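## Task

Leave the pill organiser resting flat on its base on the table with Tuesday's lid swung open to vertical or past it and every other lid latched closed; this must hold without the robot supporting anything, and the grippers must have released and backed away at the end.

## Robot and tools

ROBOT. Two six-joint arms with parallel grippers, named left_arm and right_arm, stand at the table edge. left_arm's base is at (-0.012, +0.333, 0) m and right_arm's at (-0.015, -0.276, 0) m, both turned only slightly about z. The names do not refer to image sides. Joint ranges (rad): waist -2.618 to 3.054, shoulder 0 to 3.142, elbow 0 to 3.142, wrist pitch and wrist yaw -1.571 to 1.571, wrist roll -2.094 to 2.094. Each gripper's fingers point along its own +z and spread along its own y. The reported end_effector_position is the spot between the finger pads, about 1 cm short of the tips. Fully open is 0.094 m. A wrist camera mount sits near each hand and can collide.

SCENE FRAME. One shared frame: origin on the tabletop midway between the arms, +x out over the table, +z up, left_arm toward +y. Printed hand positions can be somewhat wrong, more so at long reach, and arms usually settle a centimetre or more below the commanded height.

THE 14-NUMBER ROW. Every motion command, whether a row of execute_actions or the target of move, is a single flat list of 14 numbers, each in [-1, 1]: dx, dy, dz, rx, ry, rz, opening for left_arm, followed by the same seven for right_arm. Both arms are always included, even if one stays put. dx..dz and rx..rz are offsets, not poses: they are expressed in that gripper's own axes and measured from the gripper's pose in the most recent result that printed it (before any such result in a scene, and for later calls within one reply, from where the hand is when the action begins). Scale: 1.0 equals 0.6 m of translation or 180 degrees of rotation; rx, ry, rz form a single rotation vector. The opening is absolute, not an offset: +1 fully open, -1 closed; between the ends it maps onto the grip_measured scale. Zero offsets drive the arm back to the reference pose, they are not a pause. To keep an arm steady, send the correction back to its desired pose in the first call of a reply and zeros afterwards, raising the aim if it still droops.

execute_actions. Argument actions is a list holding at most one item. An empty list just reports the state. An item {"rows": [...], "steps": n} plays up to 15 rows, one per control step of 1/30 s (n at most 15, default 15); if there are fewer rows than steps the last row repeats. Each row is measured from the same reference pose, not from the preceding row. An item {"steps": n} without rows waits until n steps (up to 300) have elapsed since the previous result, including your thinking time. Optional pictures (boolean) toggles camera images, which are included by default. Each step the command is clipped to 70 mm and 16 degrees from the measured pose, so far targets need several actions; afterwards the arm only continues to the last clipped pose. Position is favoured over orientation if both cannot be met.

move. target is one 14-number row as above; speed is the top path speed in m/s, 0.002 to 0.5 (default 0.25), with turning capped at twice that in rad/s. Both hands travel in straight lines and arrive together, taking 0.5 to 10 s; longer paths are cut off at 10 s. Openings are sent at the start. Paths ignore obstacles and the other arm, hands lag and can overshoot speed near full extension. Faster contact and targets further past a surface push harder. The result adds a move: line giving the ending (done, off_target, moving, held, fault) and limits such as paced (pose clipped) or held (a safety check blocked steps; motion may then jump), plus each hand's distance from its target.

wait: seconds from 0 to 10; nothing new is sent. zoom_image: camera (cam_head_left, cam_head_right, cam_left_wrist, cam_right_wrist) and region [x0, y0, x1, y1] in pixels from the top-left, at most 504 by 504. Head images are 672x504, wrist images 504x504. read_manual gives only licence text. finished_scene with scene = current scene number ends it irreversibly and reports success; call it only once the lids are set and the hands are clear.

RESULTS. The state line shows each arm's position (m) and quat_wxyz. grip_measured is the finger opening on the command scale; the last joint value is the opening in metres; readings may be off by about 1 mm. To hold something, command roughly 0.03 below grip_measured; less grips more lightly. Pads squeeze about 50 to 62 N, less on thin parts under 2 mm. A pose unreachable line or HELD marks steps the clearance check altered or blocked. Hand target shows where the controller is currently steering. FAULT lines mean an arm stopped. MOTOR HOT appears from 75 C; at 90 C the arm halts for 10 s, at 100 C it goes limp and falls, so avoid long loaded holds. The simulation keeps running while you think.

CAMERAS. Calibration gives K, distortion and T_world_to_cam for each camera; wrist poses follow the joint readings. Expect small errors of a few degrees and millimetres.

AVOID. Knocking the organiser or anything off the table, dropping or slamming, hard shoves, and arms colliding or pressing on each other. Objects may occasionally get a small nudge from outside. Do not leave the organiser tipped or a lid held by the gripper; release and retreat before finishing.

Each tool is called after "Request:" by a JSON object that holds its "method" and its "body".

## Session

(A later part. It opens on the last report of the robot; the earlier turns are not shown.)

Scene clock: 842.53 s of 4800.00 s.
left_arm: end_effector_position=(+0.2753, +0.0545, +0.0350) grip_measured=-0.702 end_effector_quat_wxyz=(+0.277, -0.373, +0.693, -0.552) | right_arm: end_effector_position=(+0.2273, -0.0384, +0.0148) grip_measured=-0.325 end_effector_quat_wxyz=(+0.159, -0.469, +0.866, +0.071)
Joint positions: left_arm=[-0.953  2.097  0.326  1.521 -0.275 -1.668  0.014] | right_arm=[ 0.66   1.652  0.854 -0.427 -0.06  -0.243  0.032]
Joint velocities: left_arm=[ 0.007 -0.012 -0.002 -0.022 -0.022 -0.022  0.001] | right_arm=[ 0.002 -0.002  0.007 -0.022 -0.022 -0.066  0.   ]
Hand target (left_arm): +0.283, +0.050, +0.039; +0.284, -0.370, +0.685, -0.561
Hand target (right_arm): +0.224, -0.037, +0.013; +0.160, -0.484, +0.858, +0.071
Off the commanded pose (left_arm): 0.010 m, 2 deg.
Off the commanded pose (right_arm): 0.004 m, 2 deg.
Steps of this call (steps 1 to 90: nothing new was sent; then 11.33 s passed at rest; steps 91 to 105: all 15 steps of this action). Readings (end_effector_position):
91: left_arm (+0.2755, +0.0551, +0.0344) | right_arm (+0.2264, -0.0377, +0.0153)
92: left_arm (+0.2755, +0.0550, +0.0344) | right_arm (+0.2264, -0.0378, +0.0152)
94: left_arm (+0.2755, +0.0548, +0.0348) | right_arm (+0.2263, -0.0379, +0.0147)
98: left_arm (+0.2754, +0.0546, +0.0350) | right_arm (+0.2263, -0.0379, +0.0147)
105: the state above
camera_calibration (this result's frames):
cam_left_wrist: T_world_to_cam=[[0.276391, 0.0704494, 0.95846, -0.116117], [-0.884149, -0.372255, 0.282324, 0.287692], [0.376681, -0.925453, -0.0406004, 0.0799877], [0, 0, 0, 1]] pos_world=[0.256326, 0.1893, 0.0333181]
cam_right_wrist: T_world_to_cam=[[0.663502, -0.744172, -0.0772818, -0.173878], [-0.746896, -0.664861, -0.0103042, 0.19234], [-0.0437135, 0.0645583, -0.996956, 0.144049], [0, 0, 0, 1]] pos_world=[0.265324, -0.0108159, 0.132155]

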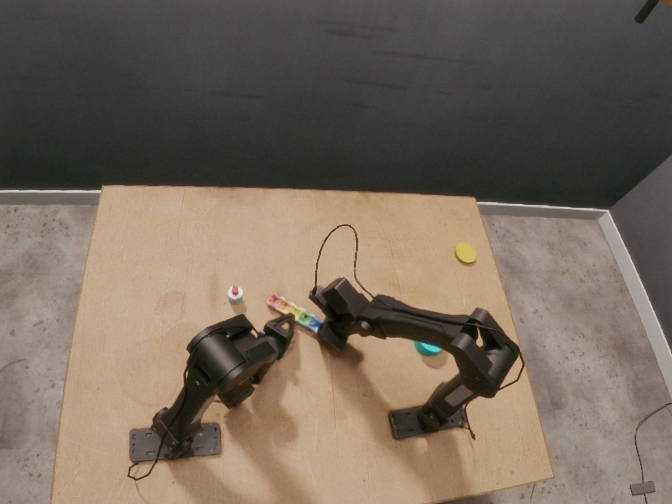

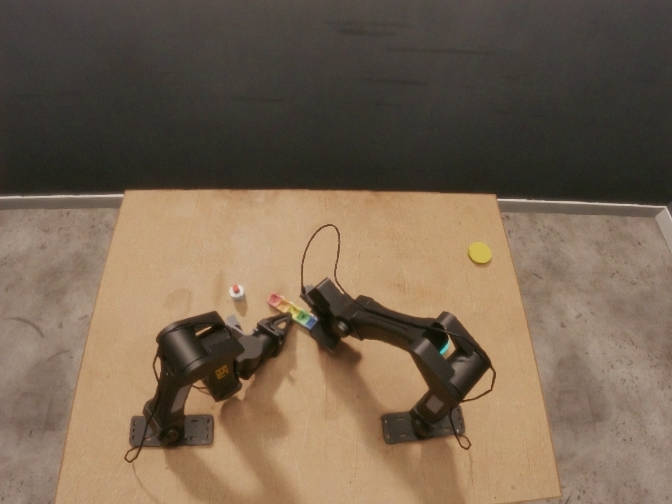

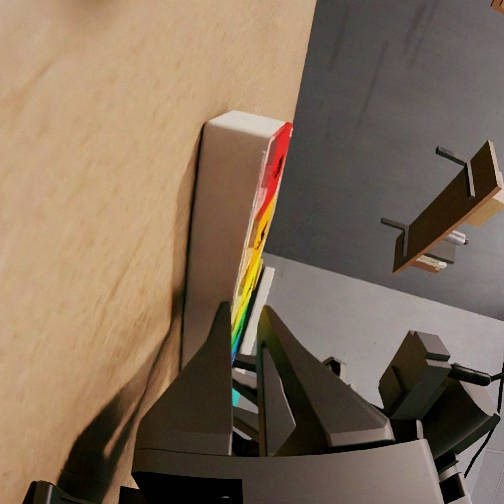

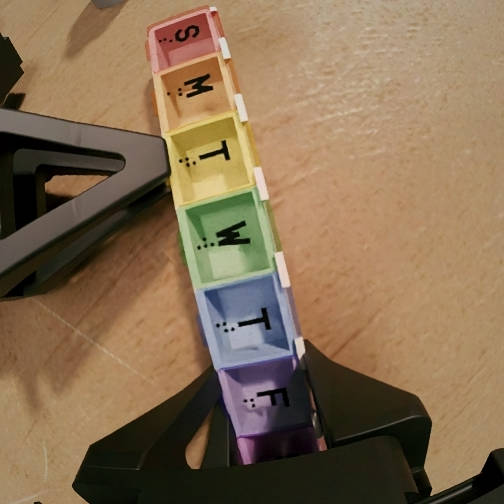

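Request:
{"method": "execute_actions", "body": {"actions": [{"rows":[[0.001,-0.012,0.013,0.01,0,0,-0.55,0.002,0.004,0.004,0,0,-0.008,-0.37]],"steps":12}]}}

Request:
{"method": "zoom_image", "body": {"camera": "cam_left_wrist", "region": [190, 240, 310, 360]}}

Request:
{"method": "zoom_image", "body": {"camera": "cam_right_wrist", "region": [80, 80, 250, 250]}}

Scene clock: 850.10 s of 4800.00 s.
left_arm: end_effector_position=(+0.2752, +0.0540, +0.0356) grip_measured=-0.552 end_effector_quat_wxyz=(+0.276, -0.372, +0.692, -0.553) | right_arm: end_effector_position=(+0.2279, -0.0387, +0.0149) grip_measured=-0.325 end_effector_quat_wxyz=(+0.161, -0.474, +0.863, +0.069)
Joint positions: left_arm=[-0.953  2.097  0.326  1.524 -0.273 -1.668  0.021] | right_arm=[ 0.66   1.652  0.854 -0.426 -0.056 -0.253  0.032]
Joint velocities: left_arm=[-0.007  0.002  0.002 -0.095 -0.051 -0.081 -0.   ] | right_arm=[-0.017  0.012 -0.002  0.007 -0.095 -0.066  0.001]
Hand target (left_arm): +0.282, +0.049, +0.040; +0.283, -0.369, +0.684, -0.562
Hand target (right_arm): +0.225, -0.037, +0.012; +0.160, -0.480, +0.860, +0.069
Off the commanded pose (left_arm): 0.010 m, 2 deg.
Off the commanded pose (right_arm): 0.004 m, 1 deg.
Steps of this call (steps 1 to 90: nothing new was sent; then 4.17 s passed at rest; steps 91 to 102: all 12 steps of this action). Readings (end_effector_position):
91: left_arm (+0.2753, +0.0544, +0.0350) | right_arm (+0.2279, -0.0387, +0.0149)
92: left_arm (+0.2752, +0.0543, +0.0352) | right_arm (+0.2279, -0.0387, +0.0149)
94: left_arm (+0.2752, +0.0542, +0.0355) | right_arm (+0.2279, -0.0387, +0.0149)
98: left_arm (+0.2752, +0.0540, +0.0356) | right_arm (+0.2279, -0.0387, +0.0149)
102: the state above
camera_calibration (this result's frames):
cam_left_wrist: T_world_to_cam=[[0.275369, 0.0721714, 0.958626, -0.116438], [-0.88532, -0.369605, 0.282137, 0.287416], [0.374675, -0.926382, -0.0378829, 0.0801502], [0, 0, 0, 1]] pos_world=[0.256488, 0.188884, 0.0335656]
cam_right_wrist: T_world_to_cam=[[0.670161, -0.738885, -0.0702372, -0.175965], [-0.741232, -0.671139, -0.0121123, 0.191123], [-0.0381893, 0.0601793, -0.997457, 0.142736], [0, 0, 0, 1]] pos_world=[0.265042, -0.0103373, 0.132328]

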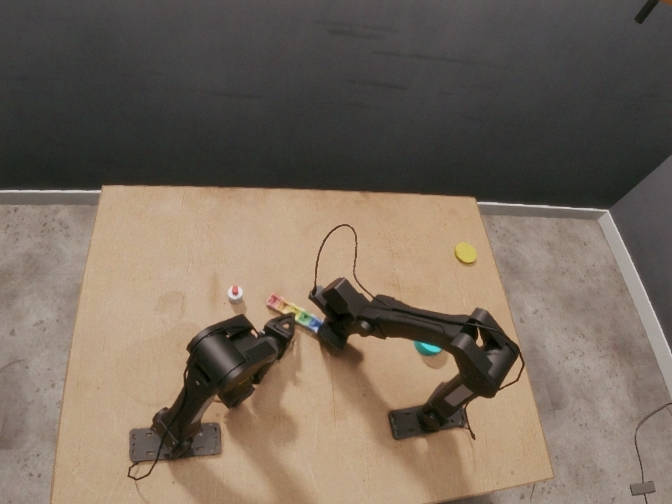

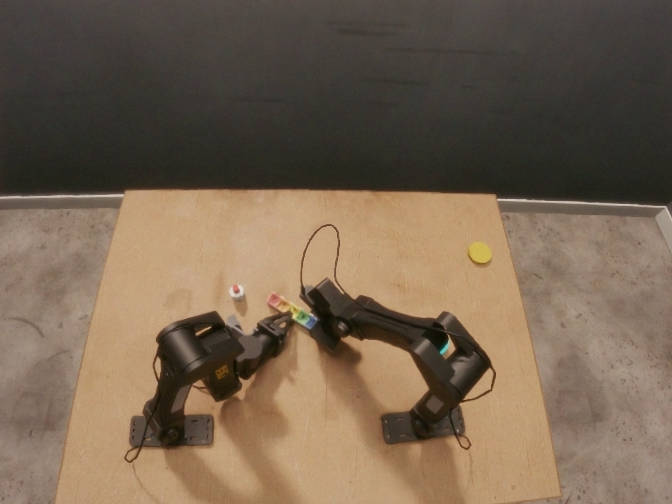

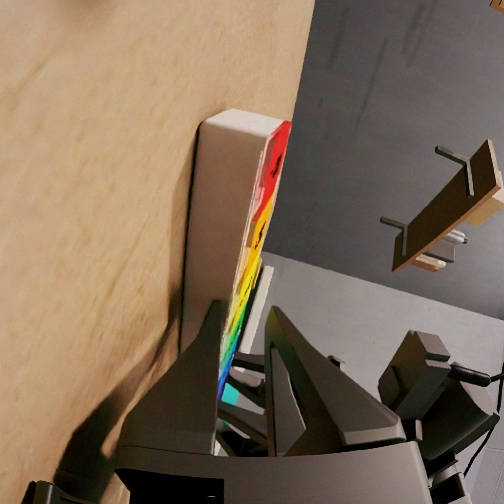

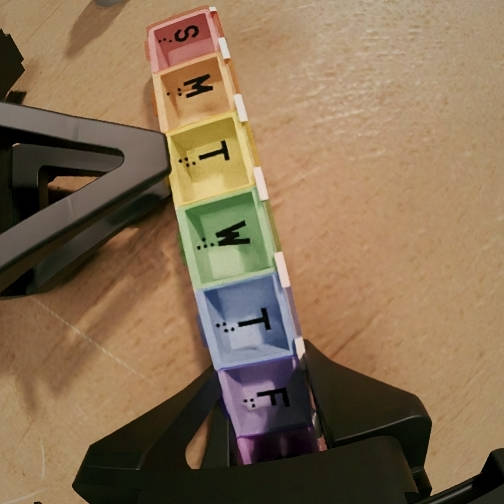

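Region (190, 240, 310, 360) of cam_left_wrist's 504x504 image, scaled by 4.200, with more detail than that image has.

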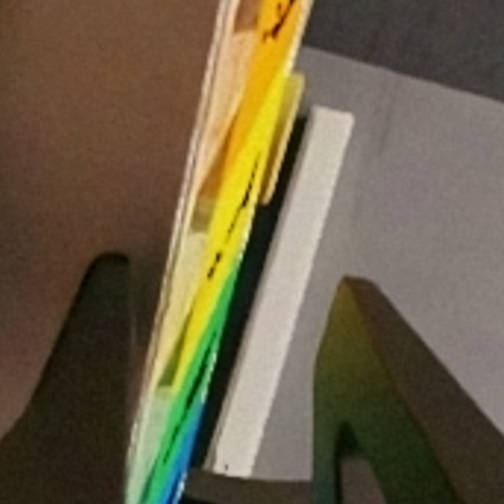

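Region (80, 80, 250, 250) of cam_right_wrist's 504x504 image, scaled by 2.965, with more detail than that image has.

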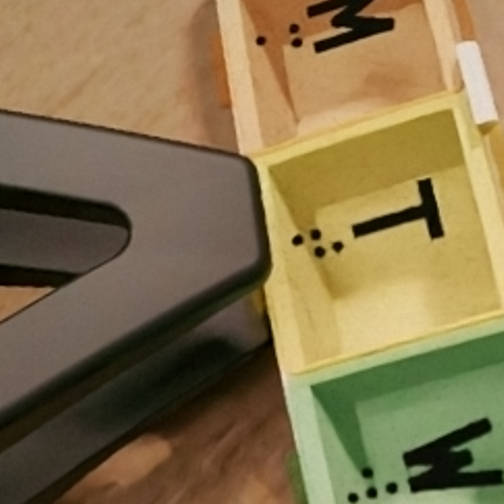

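Request:
{"method": "execute_actions", "body": {"actions": [{"rows":[[0.001,-0.012,0.013,0.01,0,0,-0.55,0.002,0.004,0.004,0,0,-0.012,-0.37],[0.001,-0.012,0.013,0.01,0,0,-0.55,0.002,0.004,0.004,0,0,-0.016,-0.37],[0.001,-0.012,0.013,0.01,0,0,-0.55,0.002,0.004,0.004,0,0,-0.02,-0.37],[0.001,-0.012,0.013,0.01,0,0,-0.55,0.002,0.004,0.004,0,0,-0.02,-0.37],[0.001,-0.012,0.013,0.01,0,0,-0.55,0.002,0.004,0.004,0,0,-0.02,-0.37],[0.001,-0.012,0.013,0.01,0,0,-0.55,0.002,0.004,0.004,0,0,-0.02,-0.37],[0.001,-0.012,0.013,0.01,0,0,-0.6,0.002,0.004,0.004,0,0,-0.02,-0.37],[0.001,-0.012,0.013,0.01,0,0,-0.6,0.002,0.004,0.004,0,0,-0.02,-0.37],[0.001,-0.012,0.013,0.01,0,0,-0.65,0.002,0.004,0.004,0,0,-0.02,-0.37],[0.001,-0.012,0.013,0.01,0,0,-0.65,0.002,0.004,0.004,0,0,-0.02,-0.37],[0.001,-0.012,0.013,0.01,0,0,-0.7,0.002,0.004,0.004,0,0,-0.02,-0.37]],"steps":15}]}}

Request:
{"method": "zoom_image", "body": {"camera": "cam_left_wrist", "region": [190, 240, 310, 360]}}

Request:
{"method": "zoom_image", "body": {"camera": "cam_right_wrist", "region": [80, 80, 250, 250]}}

Scene clock: 874.43 s of 4800.00 s.
left_arm: end_effector_position=(+0.2748, +0.0538, +0.0350) grip_measured=-0.698 end_effector_quat_wxyz=(+0.275, -0.372, +0.693, -0.552) | right_arm: end_effector_position=(+0.2303, -0.0398, +0.0151) grip_measured=-0.325 end_effector_quat_wxyz=(+0.165, -0.488, +0.855, +0.060)
Joint positions: left_arm=[-0.953  2.097  0.326  1.521 -0.27  -1.668  0.014] | right_arm=[ 0.66   1.652  0.854 -0.422 -0.043 -0.29   0.032]
Joint velocities: left_arm=[-0.012 -0.017 -0.017  0.007 -0.007 -0.066 -0.   ] | right_arm=[-0.012  0.007  0.002  0.066 -0.081 -0.037  0.001]
Hand target (left_arm): +0.282, +0.049, +0.041; +0.282, -0.368, +0.684, -0.564
Hand target (right_arm): +0.226, -0.038, +0.012; +0.163, -0.501, +0.848, +0.063
Off the commanded pose (left_arm): 0.011 m, 2 deg.
Off the commanded pose (right_arm): 0.006 m, 2 deg.
Steps of this call (steps 1 to 90: nothing new was sent; then 20.83 s passed at rest; steps 91 to 105: all 15 steps of this action). Readings (end_effector_position):
91: left_arm (+0.2751, +0.0539, +0.0357) | right_arm (+0.2279, -0.0387, +0.0149)
92: left_arm (+0.2751, +0.0539, +0.0357) | right_arm (+0.2280, -0.0388, +0.0149)
94: left_arm (+0.2751, +0.0538, +0.0357) | right_arm (+0.2285, -0.0391, +0.0149)
98: left_arm (+0.2750, +0.0538, +0.0356) | right_arm (+0.2295, -0.0394, +0.0150)
105: the state above
camera_calibration (this result's frames):
cam_left_wrist: T_world_to_cam=[[0.277645, 0.0698534, 0.958141, -0.116168], [-0.885656, -0.367786, 0.283454, 0.287119], [0.372191, -0.927283, -0.0402478, 0.0808415], [0, 0, 0, 1]] pos_world=[0.256453, 0.188676, 0.0331737]
cam_right_wrist: T_world_to_cam=[[0.693391, -0.719153, -0.0450312, -0.18326], [-0.720328, -0.693403, -0.0178816, 0.186545], [-0.0183652, 0.0448362, -0.998826, 0.137979], [0, 0, 0, 1]] pos_world=[0.263978, -0.00862752, 0.1329]

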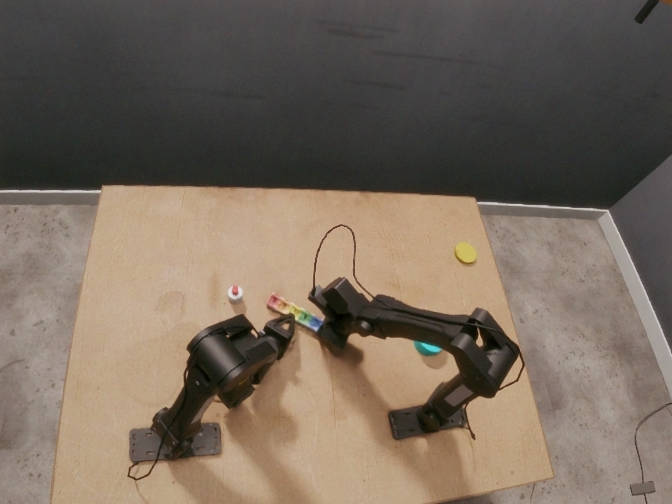

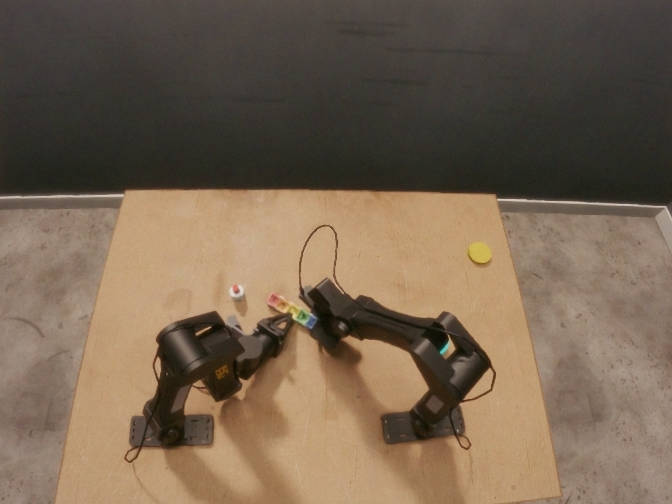

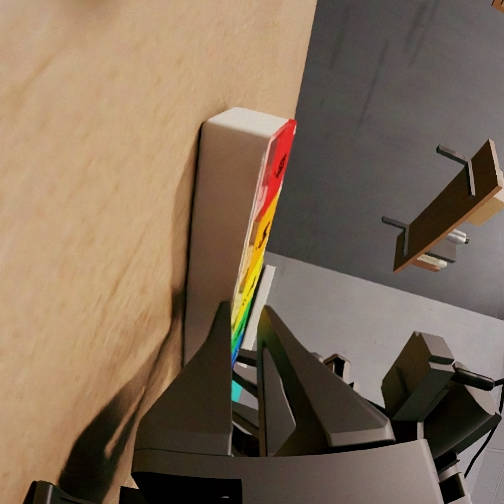

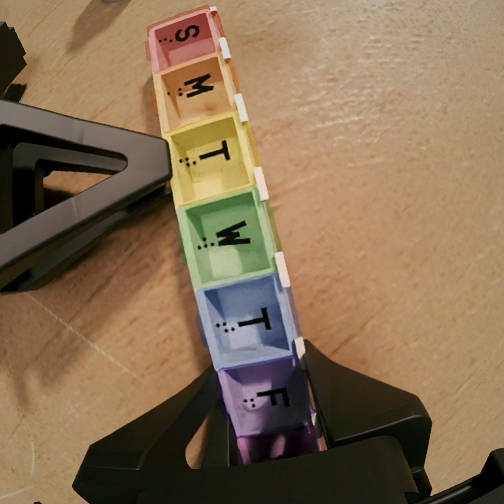

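Region (190, 240, 310, 360) of cam_left_wrist's 504x504 image, scaled by 4.200, with more detail than that image has.

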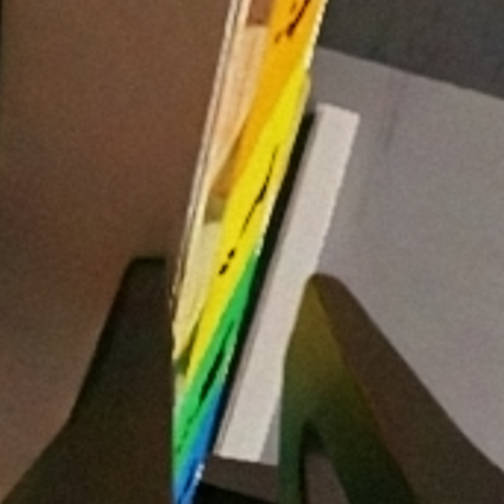

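Region (80, 80, 250, 250) of cam_right_wrist's 504x504 image, scaled by 2.965, with more detail than that image has.

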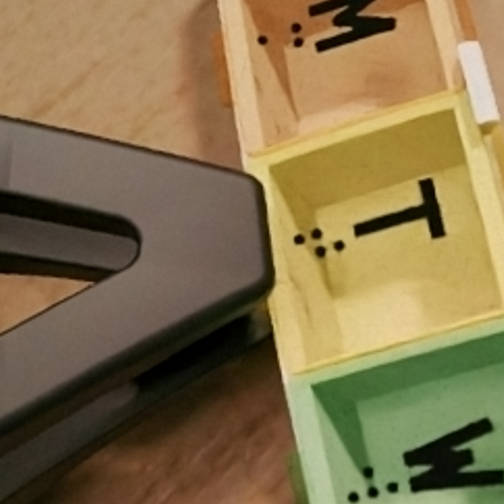

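Request:
{"method": "execute_actions", "body": {"actions": [{"rows":[[0.001,-0.012,0.013,0.01,0,0,-0.74,0,0.004,0.006,0,0,-0.008,-0.37],[0.001,-0.012,0.013,0.01,0,0,-0.74,0,0.004,0.006,0,0,-0.008,-0.37],[0.001,-0.012,0.013,0.01,0,0,-0.74,0,0.004,0.006,0,0,-0.008,-0.37],[0.001,-0.012,0.013,0.01,0,0,-0.78,0,0.004,0.006,0,0,-0.008,-0.37],[0.001,-0.012,0.013,0.01,0,0,-0.78,0,0.004,0.006,0,0,-0.008,-0.37],[0.001,-0.012,0.013,0.01,0,0,-0.78,0,0.004,0.006,0,0,-0.008,-0.37],[0.001,-0.012,0.013,0.01,0,0,-0.82,0,0.004,0.006,0,0,-0.008,-0.37],[0.001,-0.012,0.013,0.01,0,0,-0.82,0,0.004,0.006,0,0,-0.008,-0.37],[0.001,-0.012,0.013,0.01,0,0,-0.82,0,0.004,0.006,0,0,-0.008,-0.37],[0.001,-0.012,0.013,0.01,0,0,-0.86,0,0.004,0.006,0,0,-0.008,-0.37]],"steps":15}]}}

Request:
{"method": "zoom_image", "body": {"camera": "cam_left_wrist", "region": [190, 240, 310, 360]}}

Request:
{"method": "zoom_image", "body": {"camera": "cam_right_wrist", "region": [80, 80, 250, 250]}}

Scene clock: 881.17 s of 4800.00 s.
left_arm: end_effector_position=(+0.2751, +0.0545, +0.0344) grip_measured=-0.857 end_effector_quat_wxyz=(+0.277, -0.373, +0.694, -0.551) | right_arm: end_effector_position=(+0.2320, -0.0396, +0.0156) grip_measured=-0.325 end_effector_quat_wxyz=(+0.169, -0.489, +0.854, +0.057)
Joint positions: left_arm=[-0.953  2.097  0.326  1.518 -0.274 -1.668  0.007] | right_arm=[ 0.66   1.652  0.854 -0.416 -0.037 -0.293  0.032]
Joint velocities: left_arm=[-0.022 -0.017  0.002 -0.022 -0.037 -0.022 -0.001] | right_arm=[-0.002 -0.007 -0.012  0.037 -0.037  0.022  0.001]
Hand target (left_arm): +0.282, +0.048, +0.040; +0.281, -0.367, +0.685, -0.563
Hand target (right_arm): +0.229, -0.038, +0.012; +0.166, -0.499, +0.848, +0.057
Off the commanded pose (left_arm): 0.011 m, 2 deg.
Off the commanded pose (right_arm): 0.005 m, 1 deg.
Steps of this call (steps 1 to 90: nothing new was sent; then 3.23 s passed at rest; steps 91 to 105: all 15 steps of this action). Readings (end_effector_position):
91: left_arm (+0.2747, +0.0537, +0.0349) | right_arm (+0.2307, -0.0400, +0.0152)
92: left_arm (+0.2747, +0.0538, +0.0346) | right_arm (+0.2309, -0.0399, +0.0152)
94: left_arm (+0.2747, +0.0538, +0.0346) | right_arm (+0.2310, -0.0399, +0.0152)
98: left_arm (+0.2747, +0.0539, +0.0345) | right_arm (+0.2314, -0.0400, +0.0153)
105: the state above
camera_calibration (this result's frames):
cam_left_wrist: T_world_to_cam=[[0.277988, 0.0680463, 0.958171, -0.115758], [-0.884004, -0.372162, 0.2829, 0.287653], [0.375845, -0.92567, -0.0433035, 0.0803794], [0, 0, 0, 1]] pos_world=[0.256255, 0.189335, 0.0330194]
cam_right_wrist: T_world_to_cam=[[0.694393, -0.718568, -0.038447, -0.184606], [-0.719534, -0.694045, -0.0239364, 0.187849], [-0.00948402, 0.0442852, -0.998974, 0.136407], [0, 0, 0, 1]] pos_world=[0.264646, -0.00831709, 0.133666]

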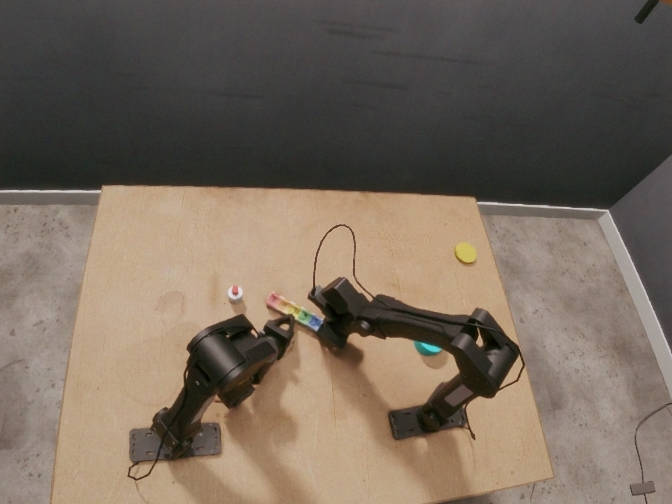

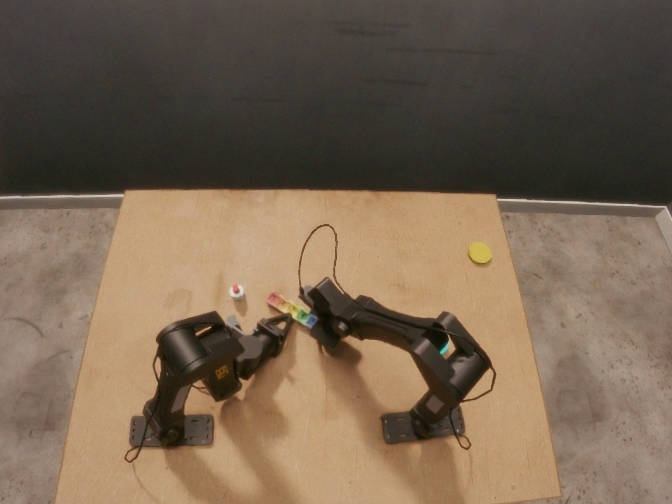

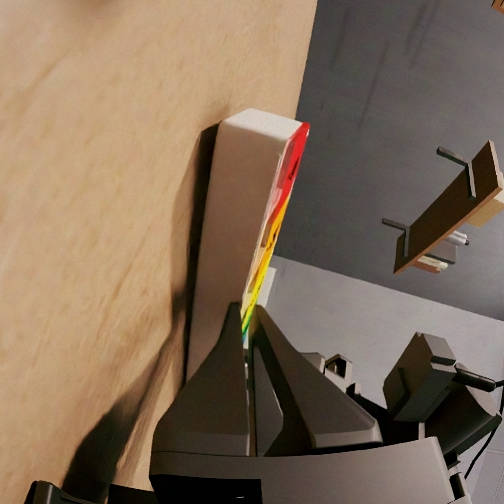

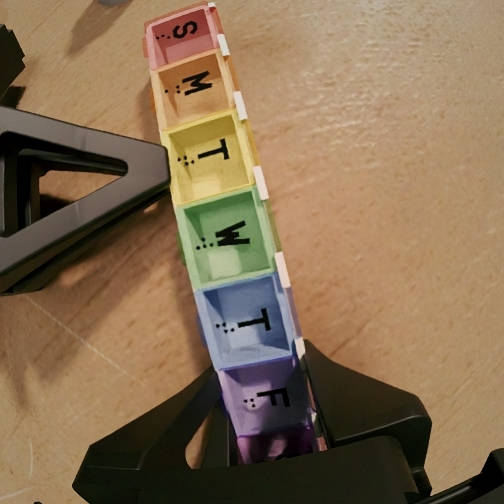

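Region (190, 240, 310, 360) of cam_left_wrist's 504x504 image, scaled by 4.200, with more detail than that image has.

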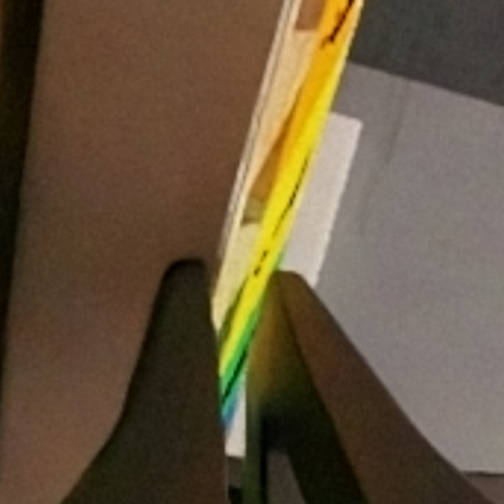

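Region (80, 80, 250, 250) of cam_right_wrist's 504x504 image, scaled by 2.965, with more detail than that image has.

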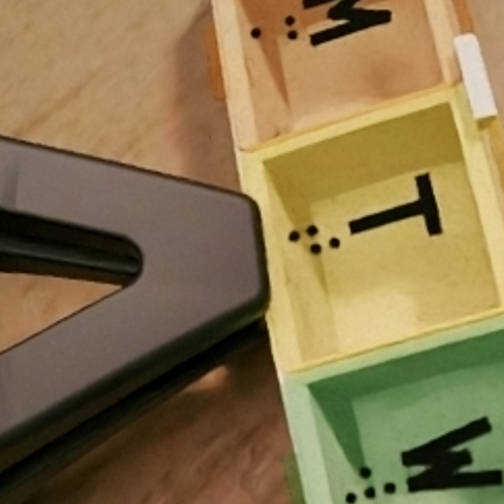

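Request:
{"method": "execute_actions", "body": {"actions": [{"rows":[[0.001,-0.012,0.013,0.01,0,0,-0.88,0,0.004,0.008,0,0,-0.004,-0.37],[0.001,-0.012,0.013,0.01,0,0,-0.88,0,0.004,0.008,0,0,-0.004,-0.37],[0.001,-0.012,0.013,0.01,0,0,-0.88,0,0.004,0.008,0,0,-0.004,-0.37],[0.001,-0.012,0.013,0.01,0,0,-0.91,0,0.004,0.008,0,0,-0.004,-0.37],[0.001,-0.012,0.013,0.01,0,0,-0.91,0,0.004,0.008,0,0,-0.004,-0.37],[0.001,-0.012,0.013,0.01,0,0,-0.91,0,0.004,0.008,0,0,-0.004,-0.37],[0.001,-0.012,0.013,0.01,0,0,-0.94,0,0.004,0.008,0,0,-0.004,-0.37],[0.001,-0.012,0.013,0.01,0,0,-0.94,0,0.004,0.008,0,0,-0.004,-0.37],[0.001,-0.012,0.013,0.01,0,0,-0.94,0,0.004,0.008,0,0,-0.004,-0.37],[0.001,-0.012,0.013,0.01,0,0,-0.97,0,0.004,0.008,0,0,-0.004,-0.37]],"steps":15}]}}

Request:
{"method": "zoom_image", "body": {"camera": "cam_left_wrist", "region": [190, 240, 310, 360]}}

Request:
{"method": "zoom_image", "body": {"camera": "cam_right_wrist", "region": [80, 80, 250, 250]}}

Scene clock: 893.00 s of 4800.00 s.
left_arm: end_effector_position=(+0.2758, +0.0555, +0.0343) grip_measured=-0.955 end_effector_quat_wxyz=(+0.279, -0.375, +0.693, -0.549) | right_arm: end_effector_position=(+0.2332, -0.0387, +0.0161) grip_measured=-0.325 end_effector_quat_wxyz=(+0.172, -0.489, +0.853, +0.058)
Joint positions: left_arm=[-0.953  2.097  0.326  1.518 -0.281 -1.668  0.002] | right_arm=[ 0.66   1.652  0.854 -0.41  -0.036 -0.293  0.032]
Joint velocities: left_arm=[ 0.002 -0.007 -0.022 -0.037  0.081  0.007 -0.   ] | right_arm=[-0.002 -0.002  0.007 -0.095  0.007 -0.022  0.   ]
Hand target (left_arm): +0.282, +0.049, +0.040; +0.283, -0.369, +0.685, -0.561
Hand target (right_arm): +0.231, -0.037, +0.011; +0.170, -0.495, +0.851, +0.056
Off the commanded pose (left_arm): 0.011 m, 2 deg.
Off the commanded pose (right_arm): 0.006 m, 1 deg.
Steps of this call (steps 1 to 90: nothing new was sent; then 8.33 s passed at rest; steps 91 to 105: all 15 steps of this action). Readings (end_effector_position):
91: left_arm (+0.2752, +0.0546, +0.0344) | right_arm (+0.2323, -0.0394, +0.0157)
92: left_arm (+0.2753, +0.0548, +0.0344) | right_arm (+0.2325, -0.0393, +0.0158)
94: left_arm (+0.2755, +0.0550, +0.0344) | right_arm (+0.2329, -0.0390, +0.0160)
98: left_arm (+0.2757, +0.0554, +0.0343) | right_arm (+0.2331, -0.0388, +0.0161)
105: the state above
camera_calibration (this result's frames):
cam_left_wrist: T_world_to_cam=[[0.276805, 0.0682448, 0.9585, -0.115604], [-0.881871, -0.37816, 0.281601, 0.288403], [0.381684, -0.923221, -0.0444937, 0.0793258], [0, 0, 0, 1]] pos_world=[0.256056, 0.190187, 0.033122]
cam_right_wrist: T_world_to_cam=[[0.694389, -0.718618, -0.0375662, -0.184775], [-0.719586, -0.693755, -0.0300168, 0.1894], [-0.0044911, 0.0478754, -0.998843, 0.135881], [0, 0, 0, 1]] pos_world=[0.265206, -0.00789132, 0.134467]

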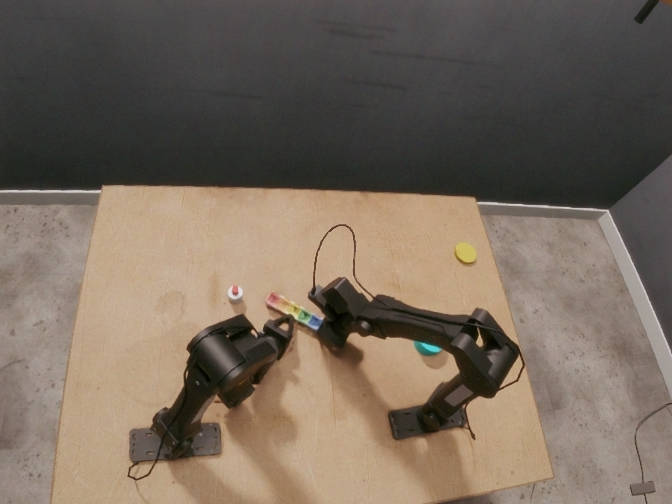

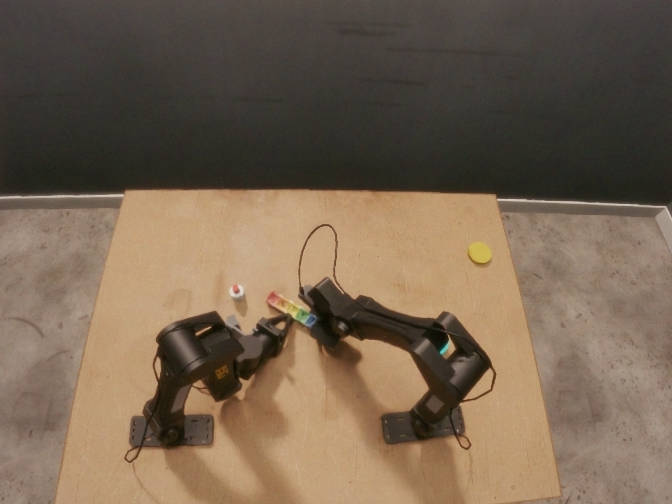

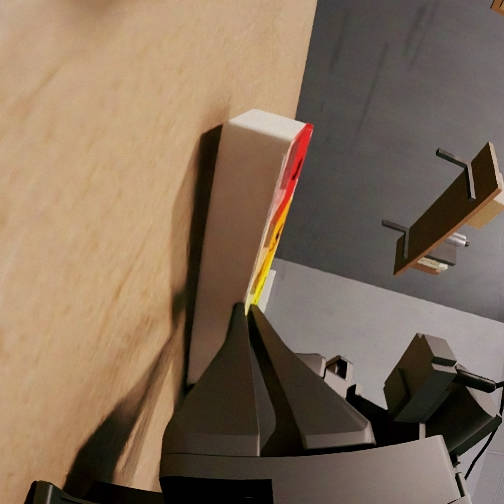

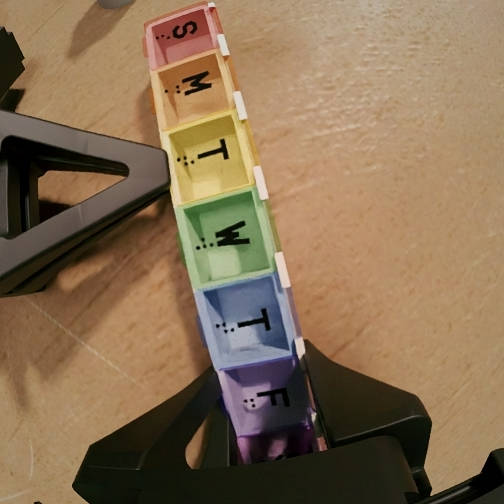

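Region (190, 240, 310, 360) of cam_left_wrist's 504x504 image, scaled by 4.200, with more detail than that image has.

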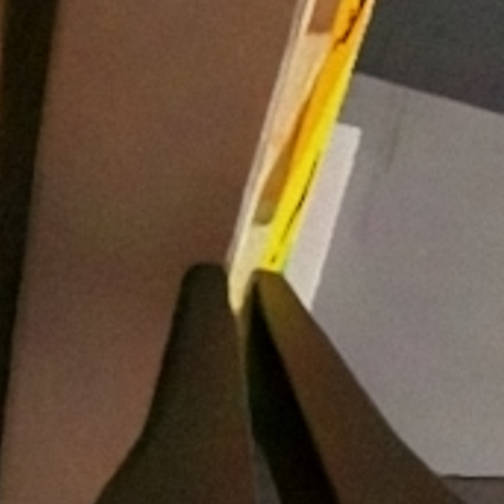

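Region (80, 80, 250, 250) of cam_right_wrist's 504x504 image, scaled by 2.965, with more detail than that image has.

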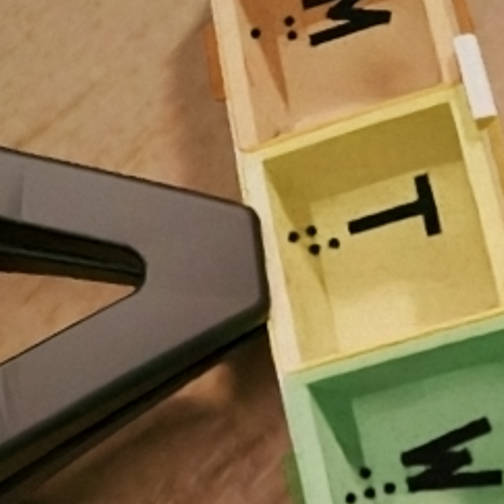

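Request:
{"method": "execute_actions", "body": {"actions": [{"rows":[[0.001,-0.012,0.012,0.01,0,0,-1,0.003,0.001,0.008,0,0,0,-0.37],[0.001,-0.012,0.012,0.01,0,0,-1,0.003,0.001,0.008,0,0,0,-0.37],[0.001,-0.012,0.012,0.01,0,0,-1,0.003,0.001,0.008,0,0,0,-0.37],[0.001,-0.012,0.012,0.01,0,0,-1,0.005,0.001,0.013,0,0,0,-0.37],[0.001,-0.012,0.012,0.01,0,0,-1,0.005,0.001,0.013,0,0,0,-0.37],[0.001,-0.012,0.012,0.01,0,0,-1,0.005,0.001,0.013,0,0,0,-0.37],[0.001,-0.012,0.012,0.01,0,0,-1,0.007,0.002,0.018,0,0,0,-0.37],[0.001,-0.012,0.012,0.01,0,0,-1,0.007,0.002,0.018,0,0,0,-0.37],[0.001,-0.012,0.012,0.01,0,0,-1,0.007,0.002,0.018,0,0,0,-0.37],[0.001,-0.012,0.012,0.01,0,0,-1,0.009,0.002,0.023,0,0,0,-0.37]],"steps":15}]}}

Request:
{"method": "zoom_image", "body": {"camera": "cam_left_wrist", "region": [170, 220, 310, 360]}}

Scene clock: 912.50 s of 4800.00 s.
left_arm: end_effector_position=(+0.2778, +0.0581, +0.0343) grip_measured=-0.970 end_effector_quat_wxyz=(+0.285, -0.378, +0.691, -0.547) | right_arm: end_effector_position=(+0.2361, -0.0359, +0.0157) grip_measured=-0.325 end_effector_quat_wxyz=(+0.179, -0.488, +0.852, +0.059)
Joint positions: left_arm=[-0.95   2.097  0.326  1.517 -0.292 -1.666  0.001] | right_arm=[ 0.66   1.659  0.854 -0.389 -0.037 -0.292  0.032]
Joint velocities: left_arm=[-0.002 -0.012 -0.002  0.022 -0.022 -0.022 -0.001] | right_arm=[ 0.012  0.002  0.022 -0.037  0.066  0.007  0.   ]
Hand target (left_arm): +0.282, +0.050, +0.040; +0.285, -0.370, +0.684, -0.560
Hand target (right_arm): +0.233, -0.039, +0.002; +0.172, -0.489, +0.853, +0.057
Off the commanded pose (left_arm): 0.011 m, 2 deg.
Off the commanded pose (right_arm): 0.015 m, 1 deg.
Steps of this call (steps 1 to 90: nothing new was sent; then 16.00 s passed at rest; steps 91 to 105: all 15 steps of this action). Readings (end_effector_position):
91: left_arm (+0.2758, +0.0556, +0.0343) | right_arm (+0.2333, -0.0386, +0.0162)
92: left_arm (+0.2760, +0.0557, +0.0343) | right_arm (+0.2335, -0.0384, +0.0163)
94: left_arm (+0.2761, +0.0559, +0.0343) | right_arm (+0.2338, -0.0382, +0.0164)
98: left_arm (+0.2765, +0.0566, +0.0342) | right_arm (+0.2344, -0.0376, +0.0158)
105: the state above
camera_calibration (this result's frames):
cam_left_wrist: T_world_to_cam=[[0.273066, 0.067981, 0.95959, -0.115299], [-0.877462, -0.391282, 0.277415, 0.290903], [0.39433, -0.917756, -0.0471952, 0.0772324], [0, 0, 0, 1]] pos_world=[0.256285, 0.192544, 0.0335844]
cam_right_wrist: T_world_to_cam=[[0.694343, -0.71865, -0.0378211, -0.18482], [-0.719626, -0.692984, -0.0437243, 0.193706], [0.00521303, 0.0575767, -0.998327, 0.133425], [0, 0, 0, 1]] pos_world=[0.267028, -0.00626751, 0.134681]

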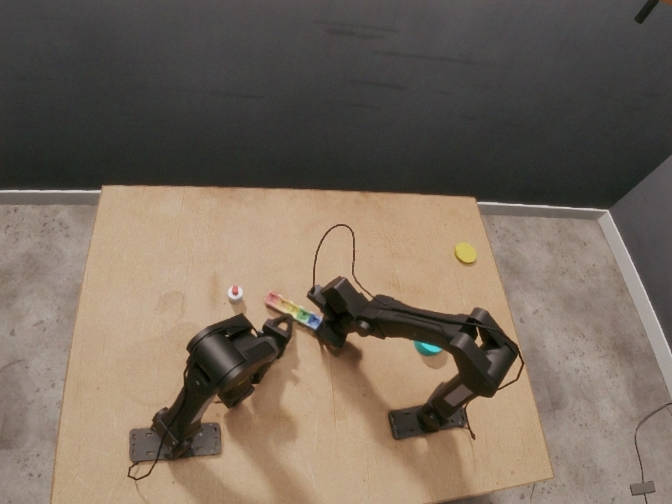

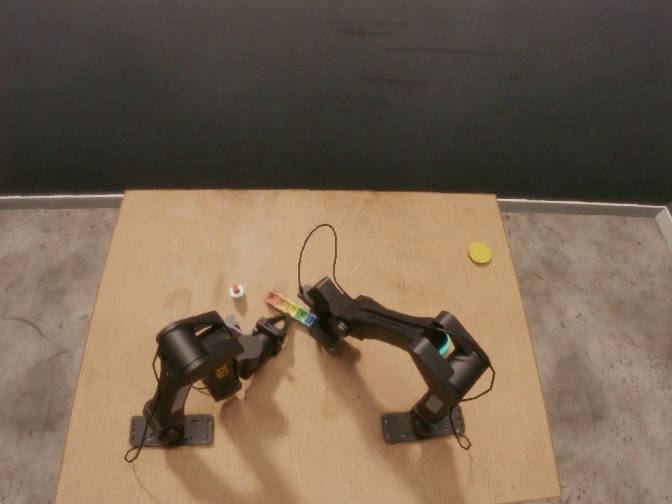

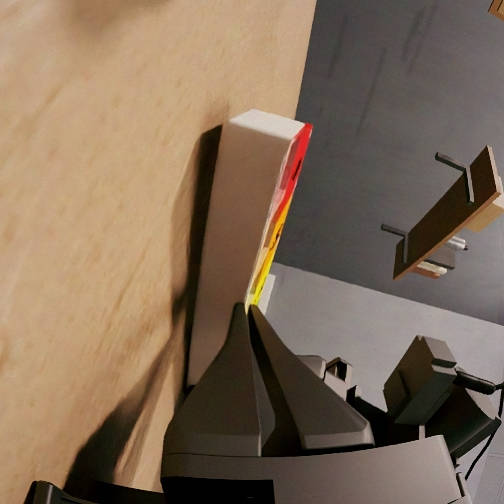

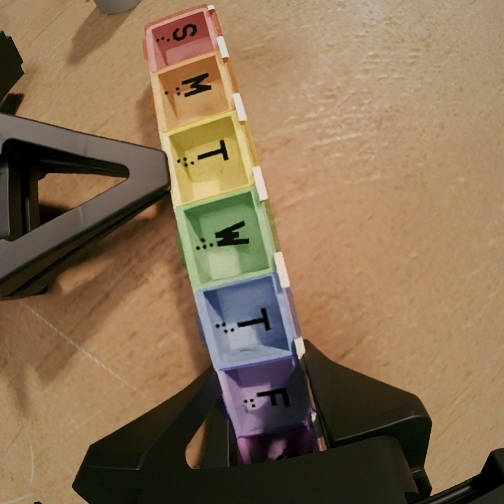

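Region (170, 220, 310, 360) of cam_left_wrist's 504x504 image, scaled by 3.600, with more detail than that image has.

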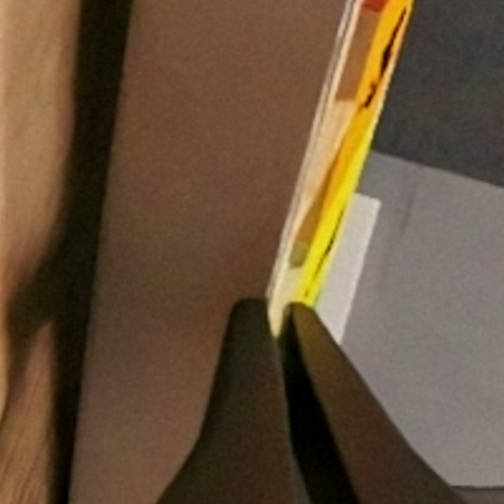

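Request:
{"method": "execute_actions", "body": {"actions": [{"rows":[[0.001,-0.012,0.012,0.01,0,0,-1,0.016,0.004,0.026,0,0,0,-0.37],[0.001,-0.012,0.012,0.01,0,0,-1,0.016,0.004,0.026,0,0,0,-0.37],[0.001,-0.012,0.012,0.01,0,0,-1,0.016,0.004,0.026,0,0,0,-0.37],[0.001,-0.012,0.012,0.01,0,0,-1,0.018,0.005,0.030,0,0,0,-0.37],[0.001,-0.012,0.012,0.01,0,0,-1,0.018,0.005,0.030,0,0,0,-0.37],[0.001,-0.012,0.012,0.01,0,0,-1,0.018,0.005,0.030,0,0,0,-0.37],[0.001,-0.012,0.012,0.01,0,0,-1,0.020,0.005,0.034,0,0,0,-0.37],[0.001,-0.012,0.012,0.01,0,0,-1,0.020,0.005,0.034,0,0,0,-0.37],[0.001,-0.012,0.012,0.01,0,0,-1,0.020,0.005,0.034,0,0,0,-0.37],[0.001,-0.012,0.012,0.01,0,0,-1,0.022,0.006,0.038,0,0,0,-0.37]],"steps":15}]}}

Request:
{"method": "zoom_image", "body": {"camera": "cam_left_wrist", "region": [170, 220, 310, 360]}}

Scene clock: 924.77 s of 4800.00 s.
left_arm: end_effector_position=(+0.2811, +0.0623, +0.0342) grip_measured=-0.970 end_effector_quat_wxyz=(+0.291, -0.386, +0.687, -0.543) | right_arm: end_effector_position=(+0.2400, -0.0316, +0.0146) grip_measured=-0.325 end_effector_quat_wxyz=(+0.197, -0.487, +0.848, +0.065)
Joint positions: left_arm=[-0.944  2.097  0.326  1.516 -0.308 -1.67   0.001] | right_arm=[ 0.66   1.659  0.831 -0.327 -0.04  -0.293  0.032]
Joint velocities: left_arm=[ 0.007 -0.007 -0.002 -0.051 -0.051  0.022  0.001] | right_arm=[ 0.002 -0.002 -0.017  0.081 -0.11   0.037  0.002]
Hand target (left_arm): +0.285, +0.053, +0.040; +0.291, -0.373, +0.683, -0.557
Hand target (right_arm): +0.232, -0.039, -0.009; +0.178, -0.488, +0.852, +0.059
Off the commanded pose (left_arm): 0.011 m, 2 deg.
Off the commanded pose (right_arm): 0.027 m, 2 deg.
Steps of this call (steps 1 to 90: nothing new was sent; then 8.77 s passed at rest; steps 91 to 105: all 15 steps of this action). Readings (end_effector_position):
91: left_arm (+0.2781, +0.0585, +0.0342) | right_arm (+0.2362, -0.0357, +0.0153)
92: left_arm (+0.2784, +0.0589, +0.0342) | right_arm (+0.2366, -0.0353, +0.0150)
94: left_arm (+0.2793, +0.0599, +0.0343) | right_arm (+0.2375, -0.0343, +0.0151)
98: left_arm (+0.2801, +0.0610, +0.0342) | right_arm (+0.2385, -0.0331, +0.0148)
105: the state above
camera_calibration (this result's frames):
cam_left_wrist: T_world_to_cam=[[0.271003, 0.0738319, 0.959743, -0.116222], [-0.868399, -0.411379, 0.276857, 0.294163], [0.415259, -0.908469, -0.0473695, 0.0733813], [0, 0, 0, 1]] pos_world=[0.256475, 0.196258, 0.0335779]
cam_right_wrist: T_world_to_cam=[[0.696581, -0.716378, -0.0397094, -0.184846], [-0.716777, -0.692389, -0.0826355, 0.19934], [0.031704, 0.0860251, -0.995788, 0.126566], [0, 0, 0, 1]] pos_world=[0.26763, -0.00528688, 0.135166]

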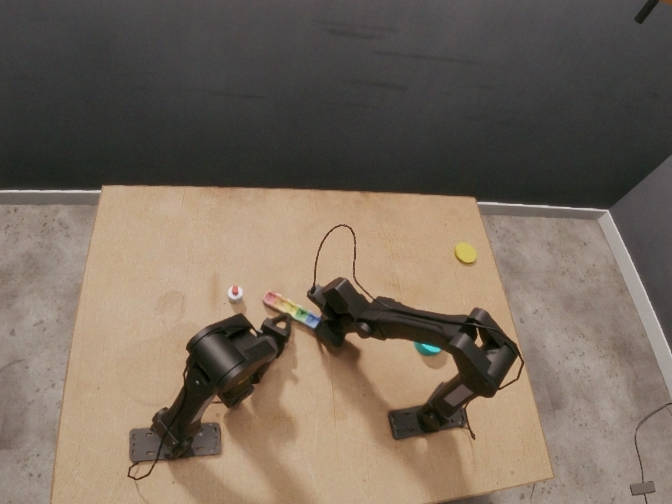

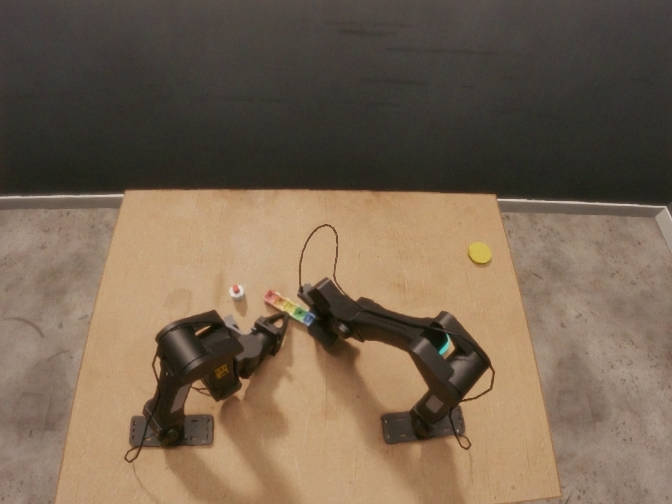

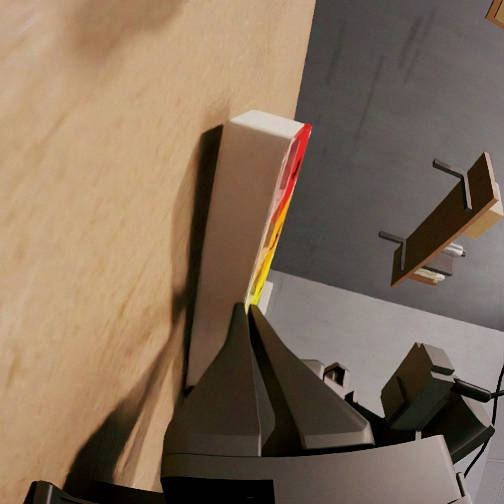

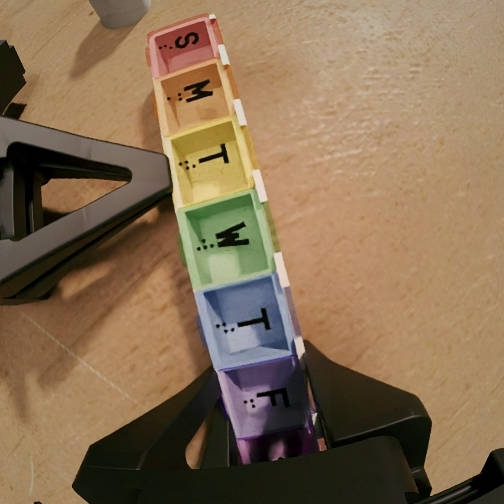

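Region (170, 220, 310, 360) of cam_left_wrist's 504x504 image, scaled by 3.600, with more detail than that image has.

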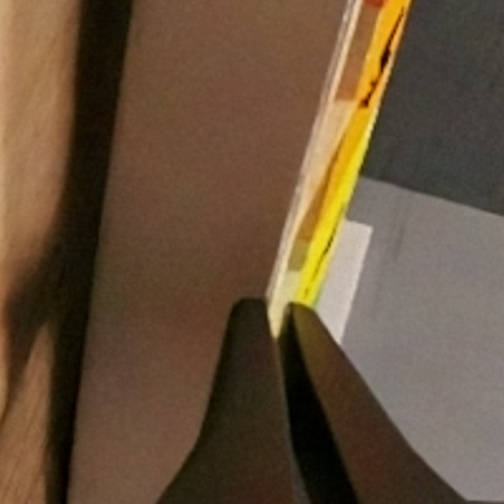

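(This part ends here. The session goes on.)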